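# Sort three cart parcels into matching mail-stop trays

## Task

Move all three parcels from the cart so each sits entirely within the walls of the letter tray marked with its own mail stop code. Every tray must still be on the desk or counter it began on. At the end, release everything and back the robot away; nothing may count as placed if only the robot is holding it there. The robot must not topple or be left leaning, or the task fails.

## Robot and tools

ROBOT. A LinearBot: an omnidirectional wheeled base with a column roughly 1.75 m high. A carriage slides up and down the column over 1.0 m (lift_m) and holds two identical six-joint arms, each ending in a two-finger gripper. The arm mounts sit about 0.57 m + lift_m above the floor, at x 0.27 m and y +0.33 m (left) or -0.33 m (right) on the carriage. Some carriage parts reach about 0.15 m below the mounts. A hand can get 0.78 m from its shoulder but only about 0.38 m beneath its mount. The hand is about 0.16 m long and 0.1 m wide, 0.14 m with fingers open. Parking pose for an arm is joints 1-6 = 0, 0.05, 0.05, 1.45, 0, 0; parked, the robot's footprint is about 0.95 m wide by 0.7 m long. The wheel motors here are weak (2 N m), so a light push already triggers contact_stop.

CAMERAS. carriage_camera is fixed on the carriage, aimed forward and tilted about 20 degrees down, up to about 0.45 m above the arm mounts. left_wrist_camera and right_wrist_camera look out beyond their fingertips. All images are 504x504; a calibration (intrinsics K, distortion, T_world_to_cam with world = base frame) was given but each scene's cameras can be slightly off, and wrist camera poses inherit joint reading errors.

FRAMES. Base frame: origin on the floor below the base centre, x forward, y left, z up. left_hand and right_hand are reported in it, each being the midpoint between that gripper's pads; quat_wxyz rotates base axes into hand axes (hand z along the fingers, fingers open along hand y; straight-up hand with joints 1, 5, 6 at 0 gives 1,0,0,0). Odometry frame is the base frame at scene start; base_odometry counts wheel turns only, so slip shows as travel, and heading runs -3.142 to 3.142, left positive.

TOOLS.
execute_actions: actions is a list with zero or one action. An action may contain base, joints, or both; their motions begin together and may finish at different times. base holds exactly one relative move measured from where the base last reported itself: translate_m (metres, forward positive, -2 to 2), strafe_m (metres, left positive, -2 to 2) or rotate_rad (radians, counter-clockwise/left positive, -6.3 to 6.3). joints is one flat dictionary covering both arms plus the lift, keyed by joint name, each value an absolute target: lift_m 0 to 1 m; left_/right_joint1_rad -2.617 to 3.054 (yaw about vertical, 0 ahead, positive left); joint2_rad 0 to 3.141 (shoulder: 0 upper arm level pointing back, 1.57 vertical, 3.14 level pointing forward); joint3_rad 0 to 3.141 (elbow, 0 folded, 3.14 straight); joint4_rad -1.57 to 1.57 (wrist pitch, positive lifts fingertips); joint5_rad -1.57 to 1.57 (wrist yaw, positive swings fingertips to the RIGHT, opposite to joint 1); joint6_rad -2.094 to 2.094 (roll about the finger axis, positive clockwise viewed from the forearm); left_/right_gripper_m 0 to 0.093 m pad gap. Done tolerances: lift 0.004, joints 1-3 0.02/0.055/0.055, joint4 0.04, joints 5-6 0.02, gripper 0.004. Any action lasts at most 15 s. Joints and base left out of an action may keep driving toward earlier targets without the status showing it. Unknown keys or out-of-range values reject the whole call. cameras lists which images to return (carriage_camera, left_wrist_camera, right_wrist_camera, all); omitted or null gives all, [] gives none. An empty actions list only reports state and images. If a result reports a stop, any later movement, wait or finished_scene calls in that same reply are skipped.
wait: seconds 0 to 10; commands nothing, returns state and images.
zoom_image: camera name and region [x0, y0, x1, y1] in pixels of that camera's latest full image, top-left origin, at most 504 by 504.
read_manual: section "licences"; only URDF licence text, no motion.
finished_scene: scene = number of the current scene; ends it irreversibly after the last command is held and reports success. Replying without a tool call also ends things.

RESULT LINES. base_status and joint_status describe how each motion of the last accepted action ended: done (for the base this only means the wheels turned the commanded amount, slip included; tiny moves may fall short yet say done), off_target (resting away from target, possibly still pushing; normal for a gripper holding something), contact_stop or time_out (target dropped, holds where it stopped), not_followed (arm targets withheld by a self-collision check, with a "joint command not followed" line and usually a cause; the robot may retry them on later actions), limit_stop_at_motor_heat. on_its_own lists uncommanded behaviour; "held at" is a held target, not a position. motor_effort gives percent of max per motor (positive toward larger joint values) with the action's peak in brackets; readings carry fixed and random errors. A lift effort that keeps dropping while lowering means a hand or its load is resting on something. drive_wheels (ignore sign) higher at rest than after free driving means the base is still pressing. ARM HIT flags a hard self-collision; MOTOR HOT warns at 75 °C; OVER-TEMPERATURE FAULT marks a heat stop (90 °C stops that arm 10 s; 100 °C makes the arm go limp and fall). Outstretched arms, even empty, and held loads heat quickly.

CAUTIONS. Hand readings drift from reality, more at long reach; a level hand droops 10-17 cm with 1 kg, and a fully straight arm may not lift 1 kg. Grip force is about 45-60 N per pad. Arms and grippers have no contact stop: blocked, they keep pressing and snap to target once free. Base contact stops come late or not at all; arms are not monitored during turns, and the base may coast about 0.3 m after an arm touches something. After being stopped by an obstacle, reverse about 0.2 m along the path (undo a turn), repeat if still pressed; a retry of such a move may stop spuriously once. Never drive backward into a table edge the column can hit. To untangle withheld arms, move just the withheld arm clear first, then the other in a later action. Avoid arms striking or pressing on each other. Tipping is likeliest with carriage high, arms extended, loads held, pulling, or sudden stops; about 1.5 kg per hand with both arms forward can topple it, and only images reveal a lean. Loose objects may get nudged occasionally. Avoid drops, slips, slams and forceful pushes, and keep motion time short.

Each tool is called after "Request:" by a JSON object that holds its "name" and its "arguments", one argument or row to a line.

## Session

Request:
{"name": "execute_actions", "arguments": {
  "actions": [],
  "cameras": ["carriage_camera"]
}}

Scene clock: 0.00 s.
base_odometry: x=+0.000 y=+0.000 heading=+0.000 (m, m, rad; odometry frame)
base_status: not commanded
joint_positions: lift_m=+0.300 left_joint1_rad=-0.009 left_joint2_rad=+0.020 left_joint3_rad=+0.054 left_joint4_rad=+1.439 left_joint5_rad=-0.018 left_joint6_rad=+0.036 left_gripper_m=+0.094 right_joint1_rad=+0.019 right_joint2_rad=+0.058 right_joint3_rad=+0.046 right_joint4_rad=+1.457 right_joint5_rad=-0.009 right_joint6_rad=+0.038 right_gripper_m=+0.094
joint_status: not commanded
motor_effort: lift_m=+18 drive_wheels=+1 (%)
left_hand: x=+0.2853 y=+0.3157 z=+1.3240 quat_wxyz=(+0.999, -0.008, +0.049, +0.014) (m; base frame)
right_hand: x=+0.2955 y=-0.3107 z=+1.3221 quat_wxyz=(+0.998, -0.004, +0.063, +0.029) (m; base frame)
pictures: carriage_camera
camera_calibration (this result's frames):
carriage_camera: T_world_to_cam=[[-0.0321341, -0.999468, -0.00556009, 0.0146379], [-0.331755, 0.0159136, -0.943231, 1.29738], [0.942818, -0.0284653, -0.33209, 0.262313], [0, 0, 0, 1]] pos_world=[0.183568, 0.00145101, 1.31092]
Images, in order (width x height): carriage_camera 504x504.

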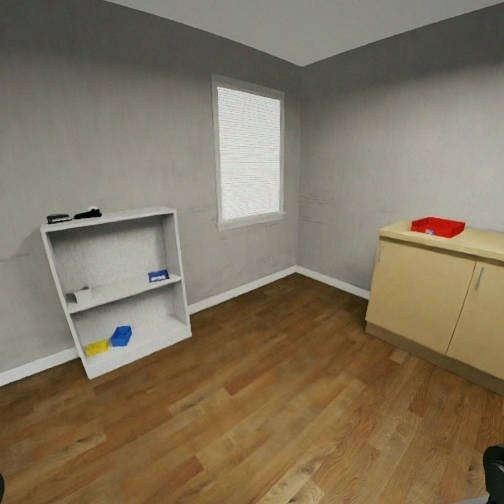

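Request:
{"name": "execute_actions", "arguments": {
  "actions": [
    {"base":{"rotate_rad":-2.3}}
  ],
  "cameras": ["carriage_camera"]
}}

Scene clock: 3.83 s.
base_odometry: x=+0.000 y=+0.000 heading=-2.299 (m, m, rad; odometry frame)
base_status: done
joint_positions: lift_m=+0.300 left_joint1_rad=-0.009 left_joint2_rad=+0.020 left_joint3_rad=+0.054 left_joint4_rad=+1.439 left_joint5_rad=-0.018 left_joint6_rad=+0.036 left_gripper_m=+0.094 right_joint1_rad=+0.019 right_joint2_rad=+0.058 right_joint3_rad=+0.046 right_joint4_rad=+1.457 right_joint5_rad=-0.009 right_joint6_rad=+0.038 right_gripper_m=+0.094
joint_status: not commanded
motor_effort: lift_m=+18(18) drive_wheels=+16(54) (%)
left_hand: x=+0.2853 y=+0.3157 z=+1.3240 quat_wxyz=(+0.999, -0.008, +0.049, +0.014) (m; base frame)
right_hand: x=+0.2955 y=-0.3107 z=+1.3221 quat_wxyz=(+0.998, -0.004, +0.063, +0.029) (m; base frame)
pictures: carriage_camera
camera_calibration (this result's frames):
carriage_camera: T_world_to_cam=[[-0.0321341, -0.999468, -0.00556009, 0.0146379], [-0.331755, 0.0159136, -0.943231, 1.29738], [0.942818, -0.0284653, -0.33209, 0.262313], [0, 0, 0, 1]] pos_world=[0.183568, 0.00145101, 1.31092]
Images, in order (width x height): carriage_camera 504x504.

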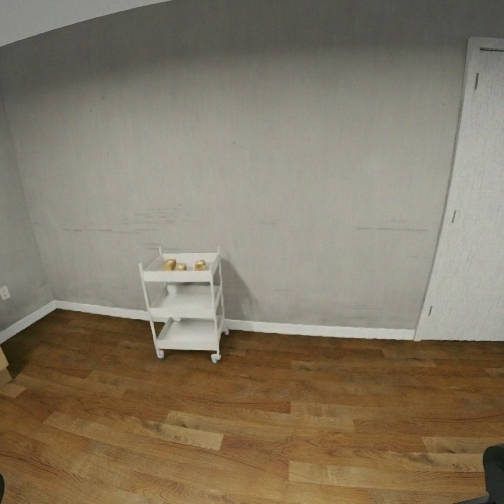

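Request:
{"name": "execute_actions", "arguments": {
  "actions": [
    {"base":{"strafe_m":0.41},"joints":{"lift_m":0.33,"left_joint1_rad":-0.3,"left_joint2_rad":2.0,"left_joint3_rad":1.41,"left_joint4_rad":-0.97,"left_joint5_rad":0,"left_joint6_rad":-0.5,"right_joint1_rad":0.3,"right_joint2_rad":2.0,"right_joint3_rad":1.42,"right_joint4_rad":-0.97,"right_joint5_rad":0,"right_joint6_rad":0.5}}
  ],
  "cameras": []
}}

Request:
{"name": "execute_actions", "arguments": {
  "actions": [
    {"base":{"translate_m":1.07},"joints":{"left_joint1_rad":-0.5,"right_joint1_rad":0.5}}
  ]
}}

Scene clock: 8.03 s.
base_odometry: x=+0.306 y=-0.273 heading=-2.300 (m, m, rad; odometry frame)
base_status: done
joint_positions: lift_m=+0.330 left_joint1_rad=-0.294 left_joint2_rad=+1.996 left_joint3_rad=+1.393 left_joint4_rad=-0.958 left_joint5_rad=-0.007 left_joint6_rad=-0.495 left_gripper_m=+0.094 right_joint1_rad=+0.298 right_joint2_rad=+2.004 right_joint3_rad=+1.388 right_joint4_rad=-0.963 right_joint5_rad=-0.001 right_joint6_rad=+0.492 right_gripper_m=+0.094
joint_status: all done
motor_effort: lift_m=+18(23) drive_wheels=-10(45) (%)
left_hand: x=+0.6142 y=+0.2074 z=+0.9405 quat_wxyz=(+0.006, -0.100, +0.995, +0.001) (m; base frame)
right_hand: x=+0.6100 y=-0.2058 z=+0.9364 quat_wxyz=(-0.004, +0.097, +0.995, -0.001) (m; base frame)
pictures: none
No camera images: the call's "cameras" was empty. Leave "cameras" out to get every camera's image.

Scene clock: 12.47 s.
base_odometry: x=-0.406 y=-1.072 heading=-2.299 (m, m, rad; odometry frame)
base_status: done
joint_positions: lift_m=+0.330 left_joint1_rad=-0.508 left_joint2_rad=+1.996 left_joint3_rad=+1.393 left_joint4_rad=-0.960 left_joint5_rad=-0.003 left_joint6_rad=-0.496 left_gripper_m=+0.094 right_joint1_rad=+0.508 right_joint2_rad=+2.004 right_joint3_rad=+1.388 right_joint4_rad=-0.966 right_joint5_rad=-0.003 right_joint6_rad=+0.492 right_gripper_m=+0.094
joint_status: all done
motor_effort: lift_m=+19(19) drive_wheels=-8(53) (%)
left_hand: x=+0.5832 y=+0.1348 z=+0.9404 quat_wxyz=(+0.004, +0.006, +1.000, -0.001) (m; base frame)
right_hand: x=+0.5793 y=-0.1359 z=+0.9364 quat_wxyz=(-0.006, -0.008, +1.000, -0.001) (m; base frame)
pictures: carriage_camera, left_wrist_camera, right_wrist_camera
camera_calibration (this result's frames):
carriage_camera: T_world_to_cam=[[-0.0321341, -0.999468, -0.00556009, 0.0148026], [-0.331755, 0.0159136, -0.943231, 1.32531], [0.942818, -0.0284653, -0.33209, 0.272148], [0, 0, 0, 1]] pos_world=[0.183568, 0.00145101, 1.34054]
left_wrist_camera: T_world_to_cam=[[0.00262347, -0.999534, 0.0303962, 0.10135], [-0.823892, 0.0150664, 0.566547, -0.0538974], [-0.566741, -0.0265295, -0.823469, 1.23038], [0, 0, 0, 1]] pos_world=[0.652635, 0.134756, 1.04063]
right_wrist_camera: T_world_to_cam=[[0.000613227, -0.999949, 0.0100515, -0.145343], [-0.818775, 0.00526867, 0.574091, -0.0517623], [-0.574115, -0.00858199, -0.81873, 1.22534], [0, 0, 0, 1]] pos_world=[0.661191, -0.134548, 1.0344]
Images, in order (width x height): carriage_camera 504x504, left_wrist_camera 504x504, right_wrist_camera 504x504.

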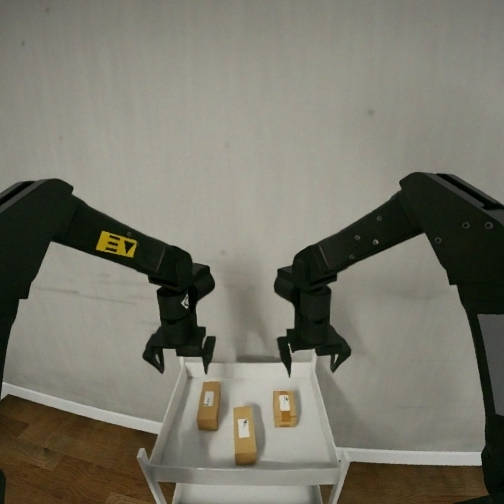

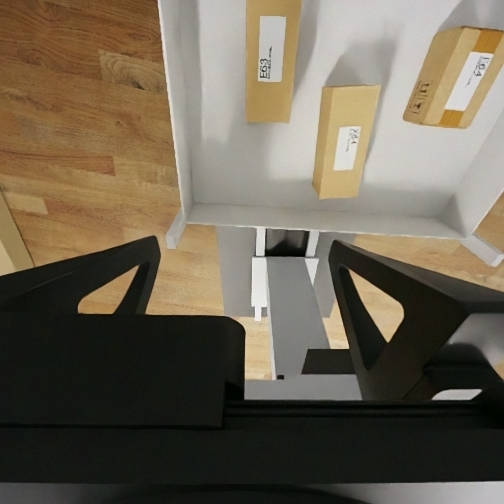

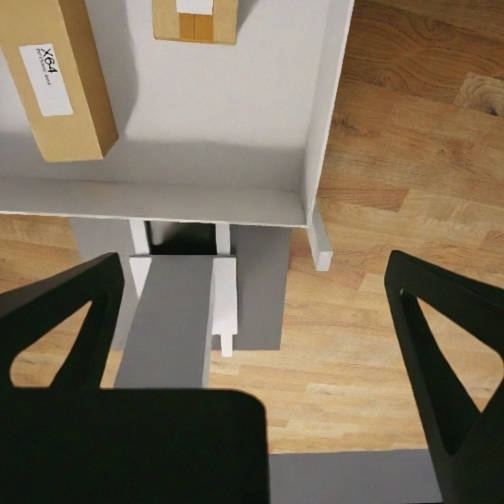

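Request:
{"name": "execute_actions", "arguments": {
  "actions": [
    {"base":{"translate_m":0.07},"joints":{"lift_m":0.21,"left_joint1_rad":-0.53,"left_joint2_rad":2.17,"left_joint3_rad":1.585,"left_joint6_rad":-0.48,"right_joint1_rad":0.57,"right_joint2_rad":2.13,"right_joint3_rad":1.525,"right_joint4_rad":-0.94,"right_joint6_rad":0.65,"left_gripper_m":0.085,"right_gripper_m":0.085}}
  ]
}}

Scene clock: 14.57 s.
base_odometry: x=-0.452 y=-1.125 heading=-2.298 (m, m, rad; odometry frame)
base_status: done
joint_positions: lift_m=+0.210 left_joint1_rad=-0.530 left_joint2_rad=+2.173 left_joint3_rad=+1.569 left_joint4_rad=-0.965 left_joint5_rad=-0.003 left_joint6_rad=-0.482 left_gripper_m=+0.085 right_joint1_rad=+0.574 right_joint2_rad=+2.137 right_joint3_rad=+1.513 right_joint4_rad=-0.942 right_joint5_rad=-0.001 right_joint6_rad=+0.641 right_gripper_m=+0.085
joint_status: all done
motor_effort: lift_m=+17(18) drive_wheels=-10(46) (%)
left_hand: x=+0.6129 y=+0.1082 z=+0.7975 quat_wxyz=(+0.002, +0.024, +1.000, +0.001) (m; base frame)
right_hand: x=+0.5957 y=-0.0969 z=+0.7981 quat_wxyz=(+0.002, +0.033, +0.999, +0.002) (m; base frame)
pictures: carriage_camera, left_wrist_camera, right_wrist_camera
camera_calibration (this result's frames):
carriage_camera: T_world_to_cam=[[-0.0321341, -0.999468, -0.00556009, 0.0141362], [-0.331755, 0.0159136, -0.943231, 1.21228], [0.942818, -0.0284653, -0.33209, 0.232351], [0, 0, 0, 1]] pos_world=[0.183568, 0.00145101, 1.2207]
left_wrist_camera: T_world_to_cam=[[-0.0326798, -0.999091, 0.0273685, 0.103126], [-0.819857, 0.0424586, 0.570992, 0.0430096], [-0.571635, -0.00377833, -0.820499, 1.12704], [0, 0, 0, 1]] pos_world=[0.682887, 0.105465, 0.897354]
right_wrist_camera: T_world_to_cam=[[-0.0821678, -0.996615, 0.00261508, -0.0494687], [-0.824236, 0.0694303, 0.561973, 0.0599378], [-0.560253, 0.0440206, -0.827151, 1.12539], [0, 0, 0, 1]] pos_world=[0.675843, -0.103003, 0.897317]
Images, in order (width x height): carriage_camera 504x504, left_wrist_camera 504x504, right_wrist_camera 504x504.

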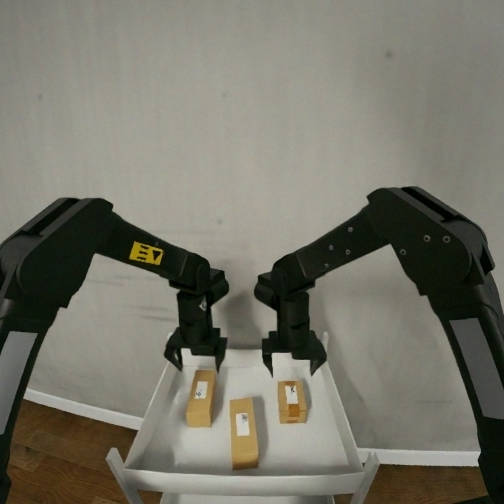

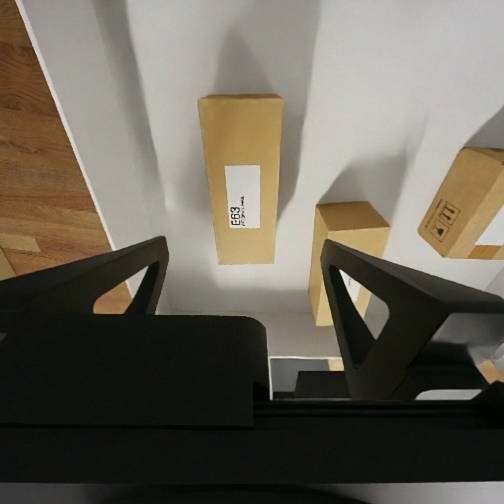

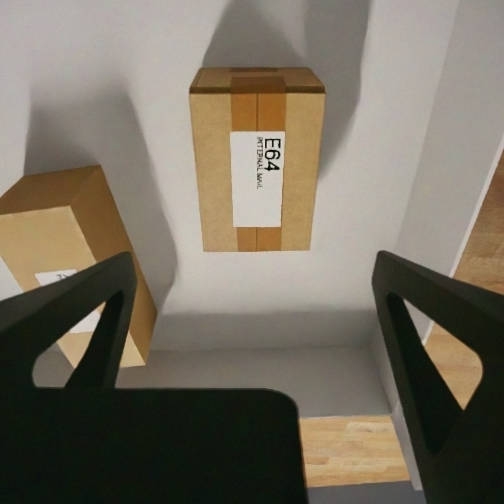

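Request:
{"name": "execute_actions", "arguments": {
  "actions": [
    {"joints":{"lift_m":0.118,"left_gripper_m":0.074,"left_joint6_rad":-0.52,"right_gripper_m":0.08}}
  ],
  "cameras": ["left_wrist_camera","right_wrist_camera"]
}}

Request:
{"name": "execute_actions", "arguments": {
  "actions": [
    {"joints":{"left_gripper_m":0.035,"right_gripper_m":0.04}}
  ],
  "cameras": []
}}

Request:
{"name": "execute_actions", "arguments": {
  "actions": [
    {"joints":{"lift_m":0.3}}
  ],
  "cameras": ["carriage_camera"]
}}

Scene clock: 15.77 s.
base_odometry: x=-0.452 y=-1.125 heading=-2.298 (m, m, rad; odometry frame)
base_status: not commanded
joint_positions: lift_m=+0.118 left_joint1_rad=-0.530 left_joint2_rad=+2.165 left_joint3_rad=+1.578 left_joint4_rad=-0.966 left_joint5_rad=-0.003 left_joint6_rad=-0.517 left_gripper_m=+0.074 right_joint1_rad=+0.574 right_joint2_rad=+2.135 right_joint3_rad=+1.513 right_joint4_rad=-0.942 right_joint5_rad=-0.001 right_joint6_rad=+0.642 right_gripper_m=+0.080
joint_status: all done
motor_effort: lift_m=+17(17) drive_wheels=-6(13) (%)
left_hand: x=+0.6162 y=+0.1063 z=+0.7106 quat_wxyz=(+0.009, +0.006, +1.000, -0.003) (m; base frame)
right_hand: x=+0.5959 y=-0.0969 z=+0.7069 quat_wxyz=(+0.003, +0.034, +0.999, +0.003) (m; base frame)
pictures: left_wrist_camera, right_wrist_camera
camera_calibration (this result's frames):
left_wrist_camera: T_world_to_cam=[[0.0019592, -0.999364, 0.0355994, 0.0765313], [-0.828686, 0.0183029, 0.559414, 0.111661], [-0.55971, -0.0305967, -0.828124, 1.05849], [0, 0, 0, 1]] pos_world=[0.684827, 0.106825, 0.811368]
right_wrist_camera: T_world_to_cam=[[-0.0825545, -0.996585, 0.00175067, -0.0483015], [-0.825224, 0.069344, 0.560533, 0.112981], [-0.55874, 0.0448298, -0.82813, 1.04993], [0, 0, 0, 1]] pos_world=[0.675885, -0.103039, 0.806233]
Images, in order (width x height): left_wrist_camera 504x504, right_wrist_camera 504x504.

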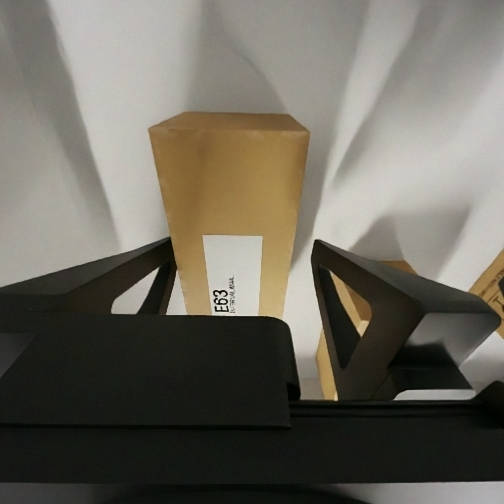

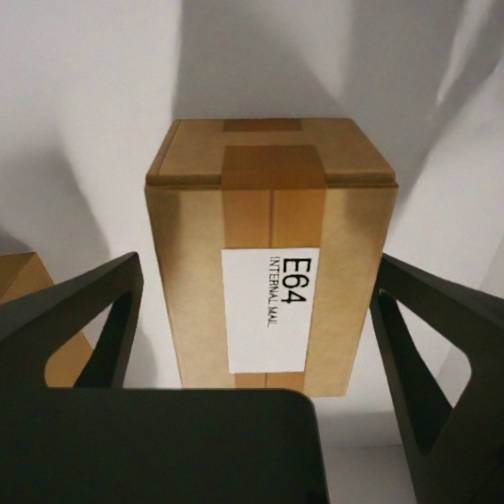

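Scene clock: 16.33 s.
base_odometry: x=-0.452 y=-1.125 heading=-2.298 (m, m, rad; odometry frame)
base_status: not commanded
joint_positions: lift_m=+0.118 left_joint1_rad=-0.530 left_joint2_rad=+2.165 left_joint3_rad=+1.578 left_joint4_rad=-0.966 left_joint5_rad=-0.003 left_joint6_rad=-0.517 left_gripper_m=+0.051 right_joint1_rad=+0.574 right_joint2_rad=+2.135 right_joint3_rad=+1.513 right_joint4_rad=-0.942 right_joint5_rad=-0.001 right_joint6_rad=+0.642 right_gripper_m=+0.059
joint_status: left_gripper_m off_target (ended at +0.051, target +0.035); right_gripper_m off_target (ended at +0.059, target +0.040)
motor_effort: lift_m=+17(17) drive_wheels=-4(6) (%)
left_hand: x=+0.6162 y=+0.1063 z=+0.7106 quat_wxyz=(+0.009, +0.006, +1.000, -0.003) (m; base frame)
right_hand: x=+0.5959 y=-0.0969 z=+0.7069 quat_wxyz=(+0.003, +0.034, +0.999, +0.003) (m; base frame)
pictures: none
No camera images: the call's "cameras" was empty. Leave "cameras" out to get every camera's image.

Scene clock: 17.60 s.
base_odometry: x=-0.452 y=-1.125 heading=-2.298 (m, m, rad; odometry frame)
base_status: not commanded
joint_positions: lift_m=+0.300 left_joint1_rad=-0.530 left_joint2_rad=+2.169 left_joint3_rad=+1.578 left_joint4_rad=-0.966 left_joint5_rad=-0.003 left_joint6_rad=-0.517 left_gripper_m=+0.051 right_joint1_rad=+0.574 right_joint2_rad=+2.140 right_joint3_rad=+1.513 right_joint4_rad=-0.941 right_joint5_rad=+0.000 right_joint6_rad=+0.642 right_gripper_m=+0.059
joint_status: all done
motor_effort: lift_m=+19(22) drive_wheels=+5(6) (%)
left_hand: x=+0.6159 y=+0.1065 z=+0.8909 quat_wxyz=(+0.007, +0.006, +1.000, -0.002) (m; base frame)
right_hand: x=+0.5955 y=-0.0973 z=+0.8866 quat_wxyz=(+0.001, +0.034, +0.999, +0.001) (m; base frame)
pictures: carriage_camera
camera_calibration (this result's frames):
carriage_camera: T_world_to_cam=[[-0.0321341, -0.999468, -0.00556009, 0.0146357], [-0.331755, 0.0159136, -0.943231, 1.297], [0.942818, -0.0284653, -0.33209, 0.26218], [0, 0, 0, 1]] pos_world=[0.183568, 0.00145101, 1.31052]
Images, in order (width x height): carriage_camera 504x504.

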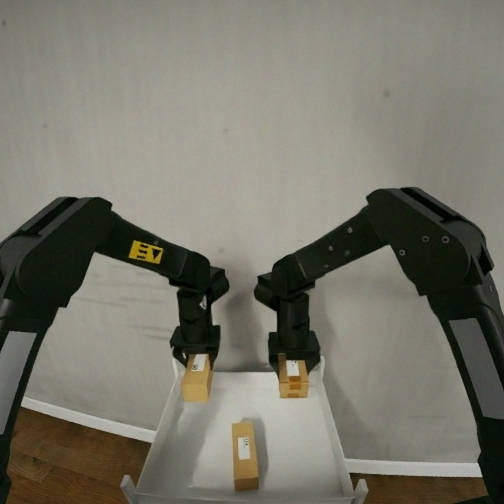

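Request:
{"name": "execute_actions", "arguments": {
  "actions": [
    {"base":{"translate_m":-1.3},"joints":{"lift_m":0.4,"left_joint1_rad":0,"left_joint6_rad":0,"right_joint1_rad":0,"right_joint6_rad":0,"left_joint2_rad":1.6,"left_joint3_rad":1.4,"left_joint4_rad":-1.37,"right_joint2_rad":1.6,"right_joint3_rad":1.4,"right_joint4_rad":-1.37}}
  ],
  "cameras": []
}}

Request:
{"name": "execute_actions", "arguments": {
  "actions": [
    {"base":{"rotate_rad":1.44}}
  ],
  "cameras": ["carriage_camera"]
}}

Scene clock: 23.77 s.
base_odometry: x=+0.412 y=-0.153 heading=-2.298 (m, m, rad; odometry frame)
base_status: done
joint_positions: lift_m=+0.400 left_joint1_rad=-0.001 left_joint2_rad=+1.604 left_joint3_rad=+1.410 left_joint4_rad=-1.355 left_joint5_rad=-0.003 left_joint6_rad=-0.005 left_gripper_m=+0.051 right_joint1_rad=+0.001 right_joint2_rad=+1.610 right_joint3_rad=+1.403 right_joint4_rad=-1.361 right_joint5_rad=+0.003 right_joint6_rad=+0.009 right_gripper_m=+0.059
joint_status: all done
motor_effort: lift_m=+17(23) drive_wheels=-2(65) (%)
left_hand: x=+0.5487 y=+0.3129 z=+1.1354 quat_wxyz=(+0.011, -0.002, +1.000, +0.001) (m; base frame)
right_hand: x=+0.5458 y=-0.3131 z=+1.1317 quat_wxyz=(+0.001, +0.004, +1.000, -0.001) (m; base frame)
pictures: none
No camera images: the call's "cameras" was empty. Leave "cameras" out to get every camera's image.

Scene clock: 26.77 s.
base_odometry: x=+0.412 y=-0.153 heading=-0.859 (m, m, rad; odometry frame)
base_status: done
joint_positions: lift_m=+0.400 left_joint1_rad=+0.000 left_joint2_rad=+1.604 left_joint3_rad=+1.410 left_joint4_rad=-1.356 left_joint5_rad=-0.003 left_joint6_rad=-0.005 left_gripper_m=+0.051 right_joint1_rad=+0.001 right_joint2_rad=+1.610 right_joint3_rad=+1.403 right_joint4_rad=-1.363 right_joint5_rad=+0.002 right_joint6_rad=+0.009 right_gripper_m=+0.059
joint_status: not commanded
motor_effort: lift_m=+18(18) drive_wheels=+17(57) (%)
left_hand: x=+0.5485 y=+0.3134 z=+1.1354 quat_wxyz=(+0.011, -0.002, +1.000, +0.001) (m; base frame)
right_hand: x=+0.5452 y=-0.3130 z=+1.1317 quat_wxyz=(+0.000, +0.004, +1.000, -0.001) (m; base frame)
pictures: carriage_camera
camera_calibration (this result's frames):
carriage_camera: T_world_to_cam=[[-0.0321341, -0.999468, -0.00556009, 0.0151926], [-0.331755, 0.0159136, -0.943231, 1.39148], [0.942818, -0.0284653, -0.33209, 0.295443], [0, 0, 0, 1]] pos_world=[0.183568, 0.00145101, 1.41068]
Images, in order (width x height): carriage_camera 504x504.

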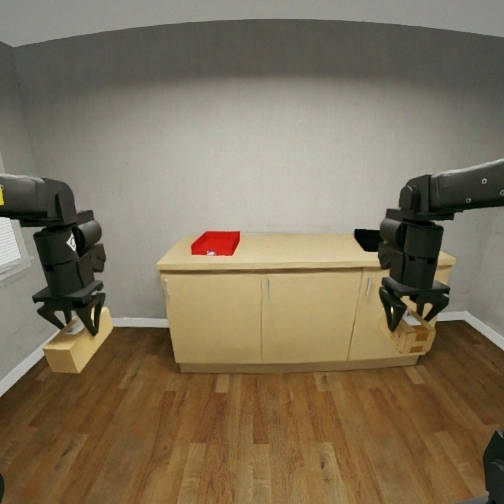

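Request:
{"name": "execute_actions", "arguments": {
  "actions": [
    {"base":{"translate_m":0.88},"joints":{"right_joint1_rad":0.45}}
  ],
  "cameras": ["carriage_camera"]
}}

Request:
{"name": "zoom_image", "arguments": {
  "camera": "carriage_camera",
  "region": [110, 300, 240, 400]
}}

Request:
{"name": "zoom_image", "arguments": {
  "camera": "carriage_camera",
  "region": [394, 280, 504, 380]
}}

Scene clock: 31.13 s.
base_odometry: x=+0.988 y=-0.819 heading=-0.858 (m, m, rad; odometry frame)
base_status: done
joint_positions: lift_m=+0.400 left_joint1_rad=+0.000 left_joint2_rad=+1.604 left_joint3_rad=+1.410 left_joint4_rad=-1.359 left_joint5_rad=-0.003 left_joint6_rad=-0.005 left_gripper_m=+0.051 right_joint1_rad=+0.451 right_joint2_rad=+1.610 right_joint3_rad=+1.403 right_joint4_rad=-1.365 right_joint5_rad=-0.002 right_joint6_rad=+0.008 right_gripper_m=+0.059
joint_status: all done
motor_effort: lift_m=+17(17) drive_wheels=-14(51) (%)
left_hand: x=+0.5479 y=+0.3134 z=+1.1354 quat_wxyz=(+0.010, -0.002, +1.000, +0.001) (m; base frame)
right_hand: x=+0.5164 y=-0.1895 z=+1.1317 quat_wxyz=(-0.001, -0.220, +0.976, +0.001) (m; base frame)
pictures: carriage_camera
camera_calibration (this result's frames):
carriage_camera: T_world_to_cam=[[-0.0321341, -0.999468, -0.00556009, 0.0151926], [-0.331755, 0.0159136, -0.943231, 1.39148], [0.942818, -0.0284653, -0.33209, 0.295443], [0, 0, 0, 1]] pos_world=[0.183568, 0.00145101, 1.41068]
Images, in order (width x height): carriage_camera 504x504.

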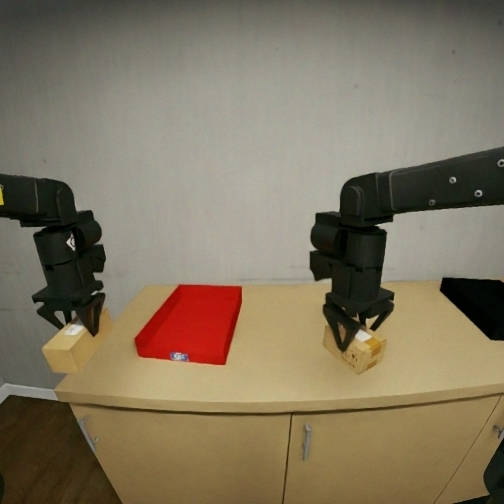

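Region (110, 300, 240, 400) of carriage_camera's 504x504 image, scaled by 3.877, with more detail than that image has; it fills the top 388 rows of this view, and the rest is white.

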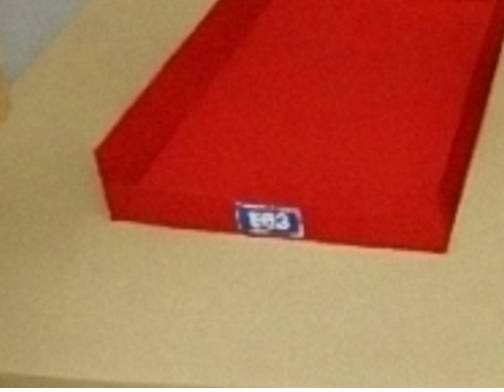

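Region (394, 280, 504, 380) of carriage_camera's 504x504 image, scaled by 4.582, with more detail than that image has; it fills the top 458 rows of this view, and the rest is white.

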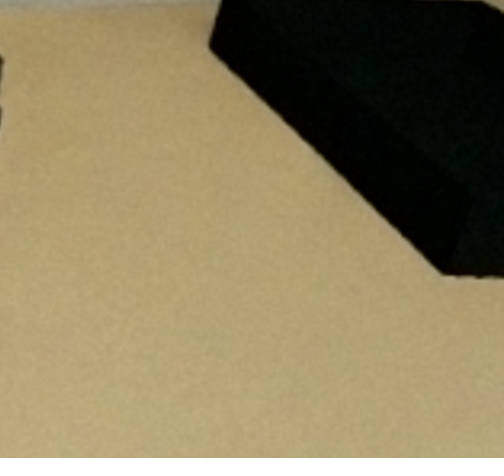

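Request:
{"name": "execute_actions", "arguments": {
  "actions": [
    {"base":{"translate_m":0.13},"joints":{"lift_m":0.44,"right_joint1_rad":0,"left_joint1_rad":-0.29,"left_joint6_rad":-0.2,"left_joint2_rad":2.5,"left_joint3_rad":2.32,"left_joint4_rad":-1.36}}
  ],
  "cameras": []
}}

Request:
{"name": "execute_actions", "arguments": {
  "actions": [
    {"joints":{"lift_m":0.355}}
  ],
  "cameras": ["carriage_camera","left_wrist_camera"]
}}

Request:
{"name": "zoom_image", "arguments": {
  "camera": "carriage_camera",
  "region": [100, 280, 250, 410]
}}

Scene clock: 33.23 s.
base_odometry: x=+1.073 y=-0.917 heading=-0.857 (m, m, rad; odometry frame)
base_status: done
joint_positions: lift_m=+0.440 left_joint1_rad=-0.297 left_joint2_rad=+2.502 left_joint3_rad=+2.303 left_joint4_rad=-1.358 left_joint5_rad=-0.002 left_joint6_rad=-0.195 left_gripper_m=+0.051 right_joint1_rad=+0.000 right_joint2_rad=+1.608 right_joint3_rad=+1.403 right_joint4_rad=-1.367 right_joint5_rad=+0.001 right_joint6_rad=+0.008 right_gripper_m=+0.059
joint_status: all done
motor_effort: lift_m=+18(23) drive_wheels=-14(50) (%)
left_hand: x=+0.7285 y=+0.1706 z=+1.0674 quat_wxyz=(+0.007, +0.051, +0.999, -0.001) (m; base frame)
right_hand: x=+0.5442 y=-0.3131 z=+1.1723 quat_wxyz=(+0.000, +0.004, +1.000, -0.001) (m; base frame)
pictures: none
No camera images: the call's "cameras" was empty. Leave "cameras" out to get every camera's image.

Scene clock: 34.10 s.
base_odometry: x=+1.073 y=-0.917 heading=-0.857 (m, m, rad; odometry frame)
base_status: not commanded
joint_positions: lift_m=+0.355 left_joint1_rad=-0.297 left_joint2_rad=+2.504 left_joint3_rad=+2.310 left_joint4_rad=-1.358 left_joint5_rad=-0.002 left_joint6_rad=-0.195 left_gripper_m=+0.051 right_joint1_rad=+0.000 right_joint2_rad=+1.608 right_joint3_rad=+1.403 right_joint4_rad=-1.367 right_joint5_rad=+0.001 right_joint6_rad=+0.008 right_gripper_m=+0.059
joint_status: all done
motor_effort: lift_m=+18(18) drive_wheels=-13(17) (%)
left_hand: x=+0.7298 y=+0.1702 z=+0.9832 quat_wxyz=(+0.009, +0.051, +0.999, -0.001) (m; base frame)
right_hand: x=+0.5442 y=-0.3131 z=+1.0874 quat_wxyz=(+0.000, +0.004, +1.000, -0.001) (m; base frame)
pictures: carriage_camera, left_wrist_camera
camera_calibration (this result's frames):
carriage_camera: T_world_to_cam=[[-0.0321341, -0.999468, -0.00556009, 0.0149424], [-0.331755, 0.0159136, -0.943231, 1.34903], [0.942818, -0.0284653, -0.33209, 0.2805], [0, 0, 0, 1]] pos_world=[0.183568, 0.00145101, 1.36568]
left_wrist_camera: T_world_to_cam=[[-0.0867703, -0.995757, 0.0306408, 0.199458], [-0.82464, 0.0890482, 0.558605, 0.0379437], [-0.558964, 0.0232028, -0.828867, 1.34083], [0, 0, 0, 1]] pos_world=[0.79807, 0.164122, 1.08406]
Images, in order (width x height): carriage_camera 504x504, left_wrist_camera 504x504.

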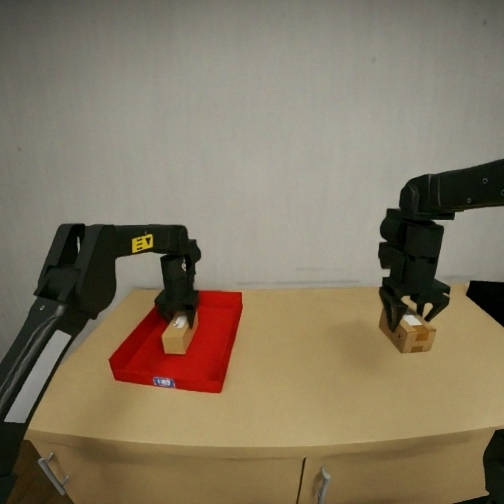

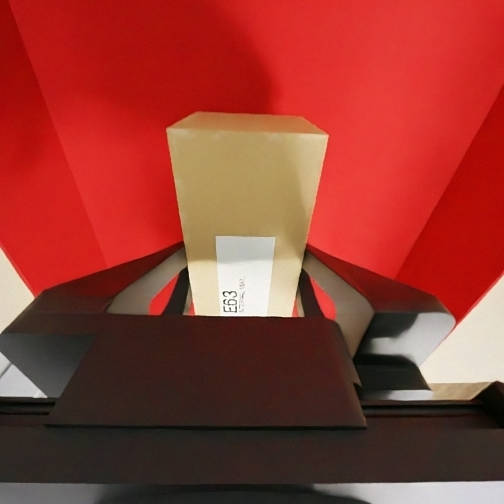

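Region (100, 280, 250, 410) of carriage_camera's 504x504 image, scaled by 3.360, with more detail than that image has; it fills the top 437 rows of this view, and the rest is white.

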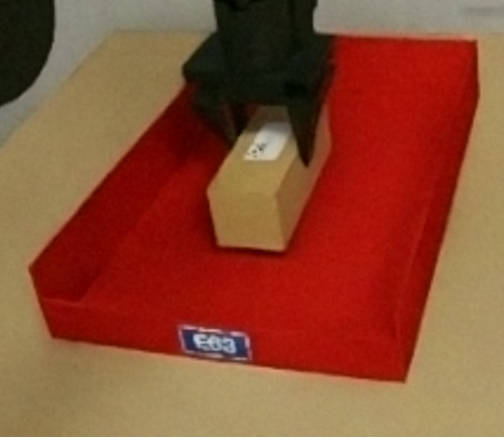

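Request:
{"name": "execute_actions", "arguments": {
  "actions": [
    {"joints":{"lift_m":0.335}}
  ],
  "cameras": []
}}

Request:
{"name": "execute_actions", "arguments": {
  "actions": [
    {"joints":{"left_gripper_m":0.085}}
  ],
  "cameras": []
}}

Request:
{"name": "execute_actions", "arguments": {
  "actions": [
    {"joints":{"lift_m":0.45}}
  ],
  "cameras": []
}}

Request:
{"name": "execute_actions", "arguments": {
  "actions": [
    {"base":{"strafe_m":-0.55},"joints":{"right_joint2_rad":2.5,"right_joint3_rad":2.33,"right_joint4_rad":-1.36,"left_joint1_rad":0,"left_joint6_rad":0,"left_joint2_rad":1.6,"left_joint3_rad":1.4,"left_joint4_rad":-1.37}}
  ],
  "cameras": ["carriage_camera"]
}}

Request:
{"name": "zoom_image", "arguments": {
  "camera": "carriage_camera",
  "region": [300, 310, 440, 420]
}}

Scene clock: 35.33 s.
base_odometry: x=+1.073 y=-0.917 heading=-0.857 (m, m, rad; odometry frame)
base_status: not commanded
joint_positions: lift_m=+0.335 left_joint1_rad=-0.297 left_joint2_rad=+2.501 left_joint3_rad=+2.310 left_joint4_rad=-1.358 left_joint5_rad=-0.002 left_joint6_rad=-0.196 left_gripper_m=+0.051 right_joint1_rad=+0.000 right_joint2_rad=+1.608 right_joint3_rad=+1.403 right_joint4_rad=-1.367 right_joint5_rad=+0.001 right_joint6_rad=+0.008 right_gripper_m=+0.059
joint_status: all done
motor_effort: lift_m=+17(18) drive_wheels=+10(14) (%)
left_hand: x=+0.7302 y=+0.1703 z=+0.9648 quat_wxyz=(+0.011, +0.050, +0.999, -0.002) (m; base frame)
right_hand: x=+0.5442 y=-0.3131 z=+1.0675 quat_wxyz=(+0.000, +0.004, +1.000, -0.001) (m; base frame)
pictures: none
No camera images: the call's "cameras" was empty. Leave "cameras" out to get every camera's image.

Scene clock: 35.93 s.
base_odometry: x=+1.073 y=-0.917 heading=-0.857 (m, m, rad; odometry frame)
base_status: not commanded
joint_positions: lift_m=+0.335 left_joint1_rad=-0.297 left_joint2_rad=+2.501 left_joint3_rad=+2.310 left_joint4_rad=-1.358 left_joint5_rad=-0.002 left_joint6_rad=-0.196 left_gripper_m=+0.085 right_joint1_rad=+0.000 right_joint2_rad=+1.608 right_joint3_rad=+1.403 right_joint4_rad=-1.367 right_joint5_rad=+0.001 right_joint6_rad=+0.008 right_gripper_m=+0.059
joint_status: all done
motor_effort: lift_m=+17(17) drive_wheels=+7(5) (%)
left_hand: x=+0.7302 y=+0.1703 z=+0.9648 quat_wxyz=(+0.011, +0.050, +0.999, -0.002) (m; base frame)
right_hand: x=+0.5442 y=-0.3131 z=+1.0675 quat_wxyz=(+0.000, +0.004, +1.000, -0.001) (m; base frame)
pictures: none
No camera images: the call's "cameras" was empty. Leave "cameras" out to get every camera's image.

Scene clock: 37.07 s.
base_odometry: x=+1.073 y=-0.917 heading=-0.857 (m, m, rad; odometry frame)
base_status: not commanded
joint_positions: lift_m=+0.450 left_joint1_rad=-0.297 left_joint2_rad=+2.487 left_joint3_rad=+2.310 left_joint4_rad=-1.358 left_joint5_rad=-0.002 left_joint6_rad=-0.196 left_gripper_m=+0.085 right_joint1_rad=+0.000 right_joint2_rad=+1.608 right_joint3_rad=+1.403 right_joint4_rad=-1.367 right_joint5_rad=+0.001 right_joint6_rad=+0.008 right_gripper_m=+0.059
joint_status: all done
motor_effort: lift_m=+18(22) drive_wheels=-8(12) (%)
left_hand: x=+0.7312 y=+0.1700 z=+1.0862 quat_wxyz=(+0.018, +0.050, +0.999, -0.003) (m; base frame)
right_hand: x=+0.5441 y=-0.3131 z=+1.1822 quat_wxyz=(-0.001, +0.004, +1.000, -0.001) (m; base frame)
pictures: none
No camera images: the call's "cameras" was empty. Leave "cameras" out to get every camera's image.

Scene clock: 40.43 s.
base_odometry: x=+0.658 y=-1.277 heading=-0.857 (m, m, rad; odometry frame)
base_status: done
joint_positions: lift_m=+0.450 left_joint1_rad=+0.004 left_joint2_rad=+1.606 left_joint3_rad=+1.418 left_joint4_rad=-1.363 left_joint5_rad=-0.006 left_joint6_rad=-0.004 left_gripper_m=+0.085 right_joint1_rad=-0.002 right_joint2_rad=+2.512 right_joint3_rad=+2.302 right_joint4_rad=-1.357 right_joint5_rad=+0.000 right_joint6_rad=+0.008 right_gripper_m=+0.059
joint_status: all done
motor_effort: lift_m=+18(19) drive_wheels=-3(54) (%)
left_hand: x=+0.5487 y=+0.3149 z=+1.1864 quat_wxyz=(+0.010, -0.004, +1.000, +0.003) (m; base frame)
right_hand: x=+0.7491 y=-0.3138 z=+1.0727 quat_wxyz=(+0.002, +0.005, +1.000, +0.000) (m; base frame)
pictures: carriage_camera
camera_calibration (this result's frames):
carriage_camera: T_world_to_cam=[[-0.0321341, -0.999468, -0.00556009, 0.0154697], [-0.331755, 0.0159136, -0.943231, 1.4385], [0.942818, -0.0284653, -0.33209, 0.311998], [0, 0, 0, 1]] pos_world=[0.183568, 0.00145101, 1.46053]
Images, in order (width x height): carriage_camera 504x504.

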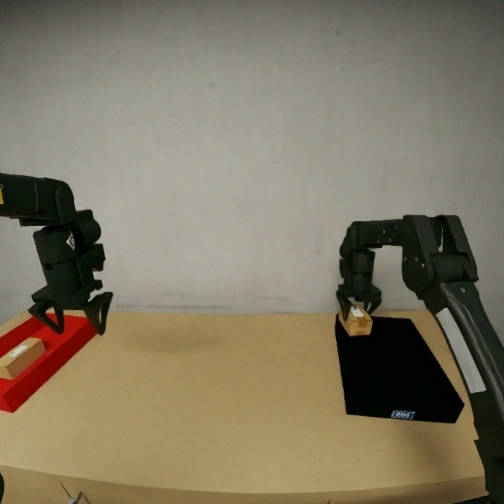

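Region (300, 310, 440, 420) of carriage_camera's 504x504 image, scaled by 3.600, with more detail than that image has; it fills the top 396 rows of this view, and the rest is white.

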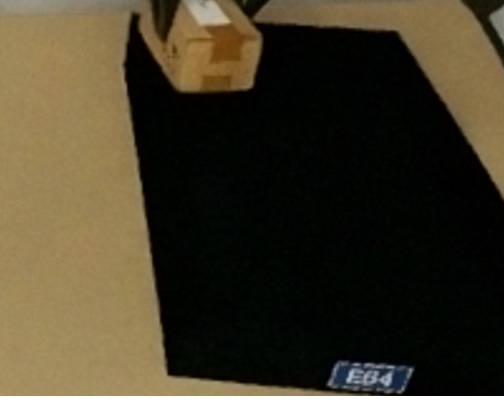

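Request:
{"name": "execute_actions", "arguments": {
  "actions": [
    {"base":{"translate_m":-0.03},"joints":{"right_joint1_rad":-0.19,"right_joint6_rad":0.06}}
  ],
  "cameras": []
}}

Request:
{"name": "execute_actions", "arguments": {
  "actions": [
    {"joints":{"lift_m":0.35}}
  ],
  "cameras": ["carriage_camera","right_wrist_camera"]
}}

Scene clock: 41.80 s.
base_odometry: x=+0.638 y=-1.255 heading=-0.857 (m, m, rad; odometry frame)
base_status: done
joint_positions: lift_m=+0.450 left_joint1_rad=+0.004 left_joint2_rad=+1.606 left_joint3_rad=+1.418 left_joint4_rad=-1.363 left_joint5_rad=-0.006 left_joint6_rad=-0.004 left_gripper_m=+0.085 right_joint1_rad=-0.189 right_joint2_rad=+2.512 right_joint3_rad=+2.302 right_joint4_rad=-1.357 right_joint5_rad=+0.004 right_joint6_rad=+0.053 right_gripper_m=+0.059
joint_status: all done
motor_effort: lift_m=+19(19) drive_wheels=-6(42) (%)
left_hand: x=+0.5487 y=+0.3149 z=+1.1864 quat_wxyz=(+0.010, -0.004, +1.000, +0.003) (m; base frame)
right_hand: x=+0.7403 y=-0.4050 z=+1.0727 quat_wxyz=(+0.002, +0.121, +0.993, -0.002) (m; base frame)
pictures: none
No camera images: the call's "cameras" was empty. Leave "cameras" out to get every camera's image.

Scene clock: 42.73 s.
base_odometry: x=+0.638 y=-1.255 heading=-0.857 (m, m, rad; odometry frame)
base_status: not commanded
joint_positions: lift_m=+0.350 left_joint1_rad=+0.004 left_joint2_rad=+1.602 left_joint3_rad=+1.418 left_joint4_rad=-1.363 left_joint5_rad=-0.006 left_joint6_rad=-0.004 left_gripper_m=+0.085 right_joint1_rad=-0.189 right_joint2_rad=+2.517 right_joint3_rad=+2.308 right_joint4_rad=-1.358 right_joint5_rad=+0.003 right_joint6_rad=+0.053 right_gripper_m=+0.059
joint_status: all done
motor_effort: lift_m=+17(17) drive_wheels=+2(6) (%)
left_hand: x=+0.5485 y=+0.3149 z=+1.0878 quat_wxyz=(+0.012, -0.004, +1.000, +0.003) (m; base frame)
right_hand: x=+0.7411 y=-0.4050 z=+0.9719 quat_wxyz=(+0.002, +0.121, +0.993, -0.002) (m; base frame)
pictures: carriage_camera, right_wrist_camera
camera_calibration (this result's frames):
carriage_camera: T_world_to_cam=[[-0.0321341, -0.999468, -0.00556009, 0.0149149], [-0.331755, 0.0159136, -0.943231, 1.34437], [0.942818, -0.0284653, -0.33209, 0.278859], [0, 0, 0, 1]] pos_world=[0.183568, 0.00145101, 1.36074]
right_wrist_camera: T_world_to_cam=[[-0.255281, -0.966817, 0.0097868, -0.211598], [-0.79874, 0.216584, 0.561343, 0.144845], [-0.544836, 0.135483, -0.827525, 1.39019], [0, 0, 0, 1]] pos_world=[0.8191, -0.424294, 1.07118]
Images, in order (width x height): carriage_camera 504x504, right_wrist_camera 504x504.

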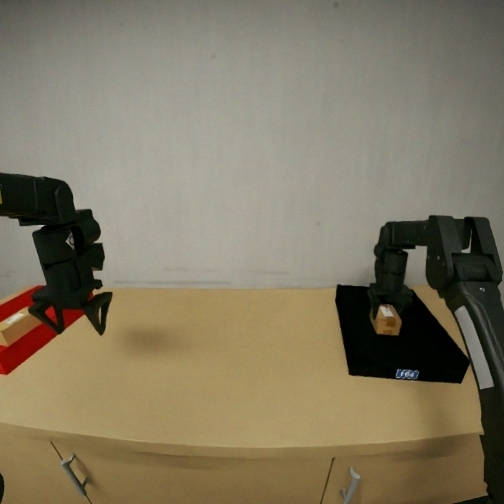

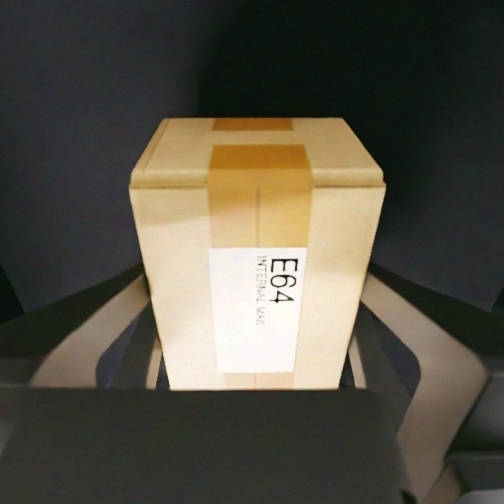

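Request:
{"name": "execute_actions", "arguments": {
  "actions": [
    {"joints":{"lift_m":0.338}}
  ],
  "cameras": []
}}

Request:
{"name": "execute_actions", "arguments": {
  "actions": [
    {"joints":{"right_gripper_m":0.09}}
  ],
  "cameras": []
}}

Request:
{"name": "execute_actions", "arguments": {
  "actions": [
    {"joints":{"lift_m":0.46}}
  ],
  "cameras": []
}}

Request:
{"name": "execute_actions", "arguments": {
  "actions": [
    {"base":{"translate_m":-0.585},"joints":{"right_joint1_rad":0,"right_joint6_rad":-0.1,"right_joint2_rad":2.0,"right_joint3_rad":1.41,"right_joint4_rad":-0.97,"left_joint2_rad":0.05,"left_joint3_rad":0.05,"left_joint4_rad":1.45}}
  ],
  "cameras": ["carriage_camera"]
}}

Request:
{"name": "execute_actions", "arguments": {
  "actions": [
    {"base":{"rotate_rad":-1.441},"joints":{"lift_m":0.27}}
  ],
  "cameras": []
}}

Request:
{"name": "execute_actions", "arguments": {
  "actions": [
    {"base":{"translate_m":0.594}}
  ],
  "cameras": ["carriage_camera","right_wrist_camera"]
}}

Scene clock: 44.07 s.
base_odometry: x=+0.638 y=-1.255 heading=-0.857 (m, m, rad; odometry frame)
base_status: not commanded
joint_positions: lift_m=+0.338 left_joint1_rad=+0.004 left_joint2_rad=+1.601 left_joint3_rad=+1.415 left_joint4_rad=-1.363 left_joint5_rad=-0.006 left_joint6_rad=-0.004 left_gripper_m=+0.085 right_joint1_rad=-0.189 right_joint2_rad=+2.513 right_joint3_rad=+2.308 right_joint4_rad=-1.359 right_joint5_rad=+0.003 right_joint6_rad=+0.054 right_gripper_m=+0.059
joint_status: all done
motor_effort: lift_m=+17(18) drive_wheels=+5(8) (%)
left_hand: x=+0.5476 y=+0.3149 z=+1.0752 quat_wxyz=(+0.011, -0.004, +1.000, +0.003) (m; base frame)
right_hand: x=+0.7411 y=-0.4048 z=+0.9617 quat_wxyz=(+0.003, +0.121, +0.993, -0.002) (m; base frame)
pictures: none
No camera images: the call's "cameras" was empty. Leave "cameras" out to get every camera's image.

Scene clock: 44.67 s.
base_odometry: x=+0.638 y=-1.255 heading=-0.857 (m, m, rad; odometry frame)
base_status: not commanded
joint_positions: lift_m=+0.338 left_joint1_rad=+0.004 left_joint2_rad=+1.601 left_joint3_rad=+1.415 left_joint4_rad=-1.363 left_joint5_rad=-0.006 left_joint6_rad=-0.004 left_gripper_m=+0.085 right_joint1_rad=-0.189 right_joint2_rad=+2.513 right_joint3_rad=+2.308 right_joint4_rad=-1.359 right_joint5_rad=+0.003 right_joint6_rad=+0.054 right_gripper_m=+0.090
joint_status: all done
motor_effort: lift_m=+17(17) drive_wheels=+3(4) (%)
left_hand: x=+0.5476 y=+0.3149 z=+1.0752 quat_wxyz=(+0.011, -0.004, +1.000, +0.003) (m; base frame)
right_hand: x=+0.7411 y=-0.4048 z=+0.9617 quat_wxyz=(+0.003, +0.121, +0.993, -0.002) (m; base frame)
pictures: none
No camera images: the call's "cameras" was empty. Leave "cameras" out to get every camera's image.

Scene clock: 45.80 s.
base_odometry: x=+0.638 y=-1.255 heading=-0.857 (m, m, rad; odometry frame)
base_status: not commanded
joint_positions: lift_m=+0.460 left_joint1_rad=+0.004 left_joint2_rad=+1.599 left_joint3_rad=+1.415 left_joint4_rad=-1.363 left_joint5_rad=-0.006 left_joint6_rad=-0.004 left_gripper_m=+0.085 right_joint1_rad=-0.189 right_joint2_rad=+2.503 right_joint3_rad=+2.308 right_joint4_rad=-1.359 right_joint5_rad=+0.003 right_joint6_rad=+0.054 right_gripper_m=+0.090
joint_status: all done
motor_effort: lift_m=+19(22) drive_wheels=+2(2) (%)
left_hand: x=+0.5476 y=+0.3149 z=+1.1976 quat_wxyz=(+0.012, -0.004, +1.000, +0.003) (m; base frame)
right_hand: x=+0.7419 y=-0.4049 z=+1.0881 quat_wxyz=(+0.008, +0.121, +0.993, -0.002) (m; base frame)
pictures: none
No camera images: the call's "cameras" was empty. Leave "cameras" out to get every camera's image.

Scene clock: 49.23 s.
base_odometry: x=+0.255 y=-0.813 heading=-0.857 (m, m, rad; odometry frame)
base_status: done
joint_positions: lift_m=+0.460 left_joint1_rad=+0.004 left_joint2_rad=+0.061 left_joint3_rad=+0.069 left_joint4_rad=+1.443 left_joint5_rad=-0.006 left_joint6_rad=-0.004 left_gripper_m=+0.085 right_joint1_rad=+0.001 right_joint2_rad=+2.005 right_joint3_rad=+1.423 right_joint4_rad=-0.969 right_joint5_rad=-0.003 right_joint6_rad=-0.094 right_gripper_m=+0.090
joint_status: all done
motor_effort: lift_m=+18(19) drive_wheels=-4(40) (%)
left_hand: x=+0.2929 y=+0.3139 z=+1.4876 quat_wxyz=(+0.998, -0.003, +0.060, +0.000) (m; base frame)
right_hand: x=+0.6360 y=-0.3120 z=+1.0743 quat_wxyz=(+0.010, -0.047, +0.999, +0.001) (m; base frame)
pictures: carriage_camera
camera_calibration (this result's frames):
carriage_camera: T_world_to_cam=[[-0.0321341, -0.999468, -0.00556009, 0.0155255], [-0.331755, 0.0159136, -0.943231, 1.44795], [0.942818, -0.0284653, -0.33209, 0.315327], [0, 0, 0, 1]] pos_world=[0.183568, 0.00145101, 1.47056]
Images, in order (width x height): carriage_camera 504x504.

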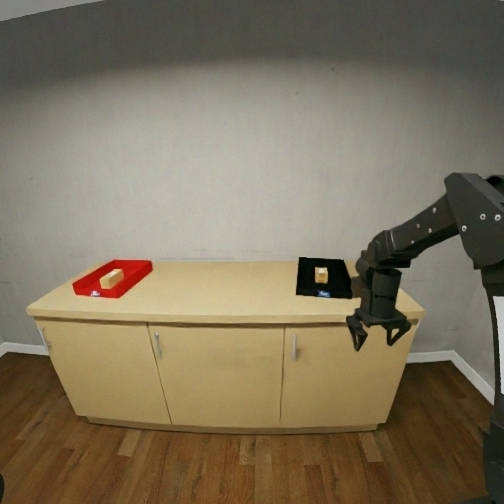

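Scene clock: 52.23 s.
base_odometry: x=+0.255 y=-0.813 heading=-2.297 (m, m, rad; odometry frame)
base_status: done
joint_positions: lift_m=+0.270 left_joint1_rad=+0.004 left_joint2_rad=+0.061 left_joint3_rad=+0.065 left_joint4_rad=+1.443 left_joint5_rad=-0.006 left_joint6_rad=-0.004 left_gripper_m=+0.085 right_joint1_rad=-0.004 right_joint2_rad=+2.006 right_joint3_rad=+1.423 right_joint4_rad=-0.967 right_joint5_rad=-0.001 right_joint6_rad=-0.094 right_gripper_m=+0.090
joint_status: all done
motor_effort: lift_m=+17(17) drive_wheels=+15(52) (%)
left_hand: x=+0.2941 y=+0.3139 z=+1.2966 quat_wxyz=(+0.998, -0.003, +0.062, +0.000) (m; base frame)
right_hand: x=+0.6364 y=-0.3142 z=+0.8844 quat_wxyz=(+0.010, -0.045, +0.999, +0.000) (m; base frame)
pictures: none
No camera images: the call's "cameras" was empty. Leave "cameras" out to get every camera's image.

Scene clock: 55.70 s.
base_odometry: x=-0.140 y=-1.257 heading=-2.298 (m, m, rad; odometry frame)
base_status: done
joint_positions: lift_m=+0.270 left_joint1_rad=+0.004 left_joint2_rad=+0.061 left_joint3_rad=+0.065 left_joint4_rad=+1.444 left_joint5_rad=-0.006 left_joint6_rad=-0.004 left_gripper_m=+0.085 right_joint1_rad=-0.004 right_joint2_rad=+2.006 right_joint3_rad=+1.423 right_joint4_rad=-0.967 right_joint5_rad=-0.001 right_joint6_rad=-0.094 right_gripper_m=+0.090
joint_status: not commanded
motor_effort: lift_m=+17(17) drive_wheels=-11(51) (%)
left_hand: x=+0.2938 y=+0.3139 z=+1.2967 quat_wxyz=(+0.998, -0.003, +0.061, +0.000) (m; base frame)
right_hand: x=+0.6363 y=-0.3142 z=+0.8844 quat_wxyz=(+0.010, -0.045, +0.999, +0.000) (m; base frame)
pictures: carriage_camera, right_wrist_camera
camera_calibration (this result's frames):
carriage_camera: T_world_to_cam=[[-0.0321341, -0.999468, -0.00556009, 0.0144702], [-0.331755, 0.0159136, -0.943231, 1.26894], [0.942818, -0.0284653, -0.33209, 0.252301], [0, 0, 0, 1]] pos_world=[0.183568, 0.00145101, 1.28077]
right_wrist_camera: T_world_to_cam=[[0.0735645, -0.997259, 0.00786469, -0.366868], [-0.834414, -0.057229, 0.548159, 0.038942], [-0.546207, -0.0468875, -0.836337, 1.1997], [0, 0, 0, 1]] pos_world=[0.714768, -0.307383, 0.984895]
Images, in order (width x height): carriage_camera 504x504, right_wrist_camera 504x504.

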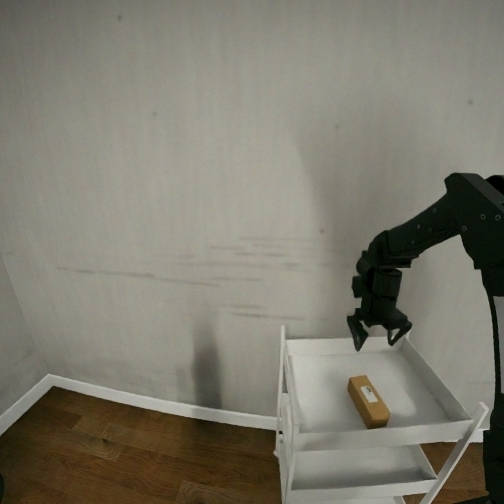

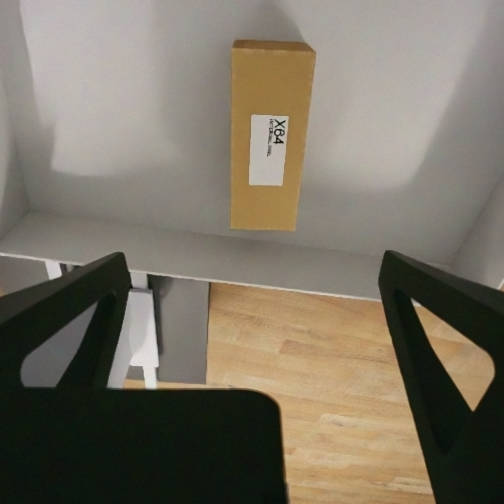

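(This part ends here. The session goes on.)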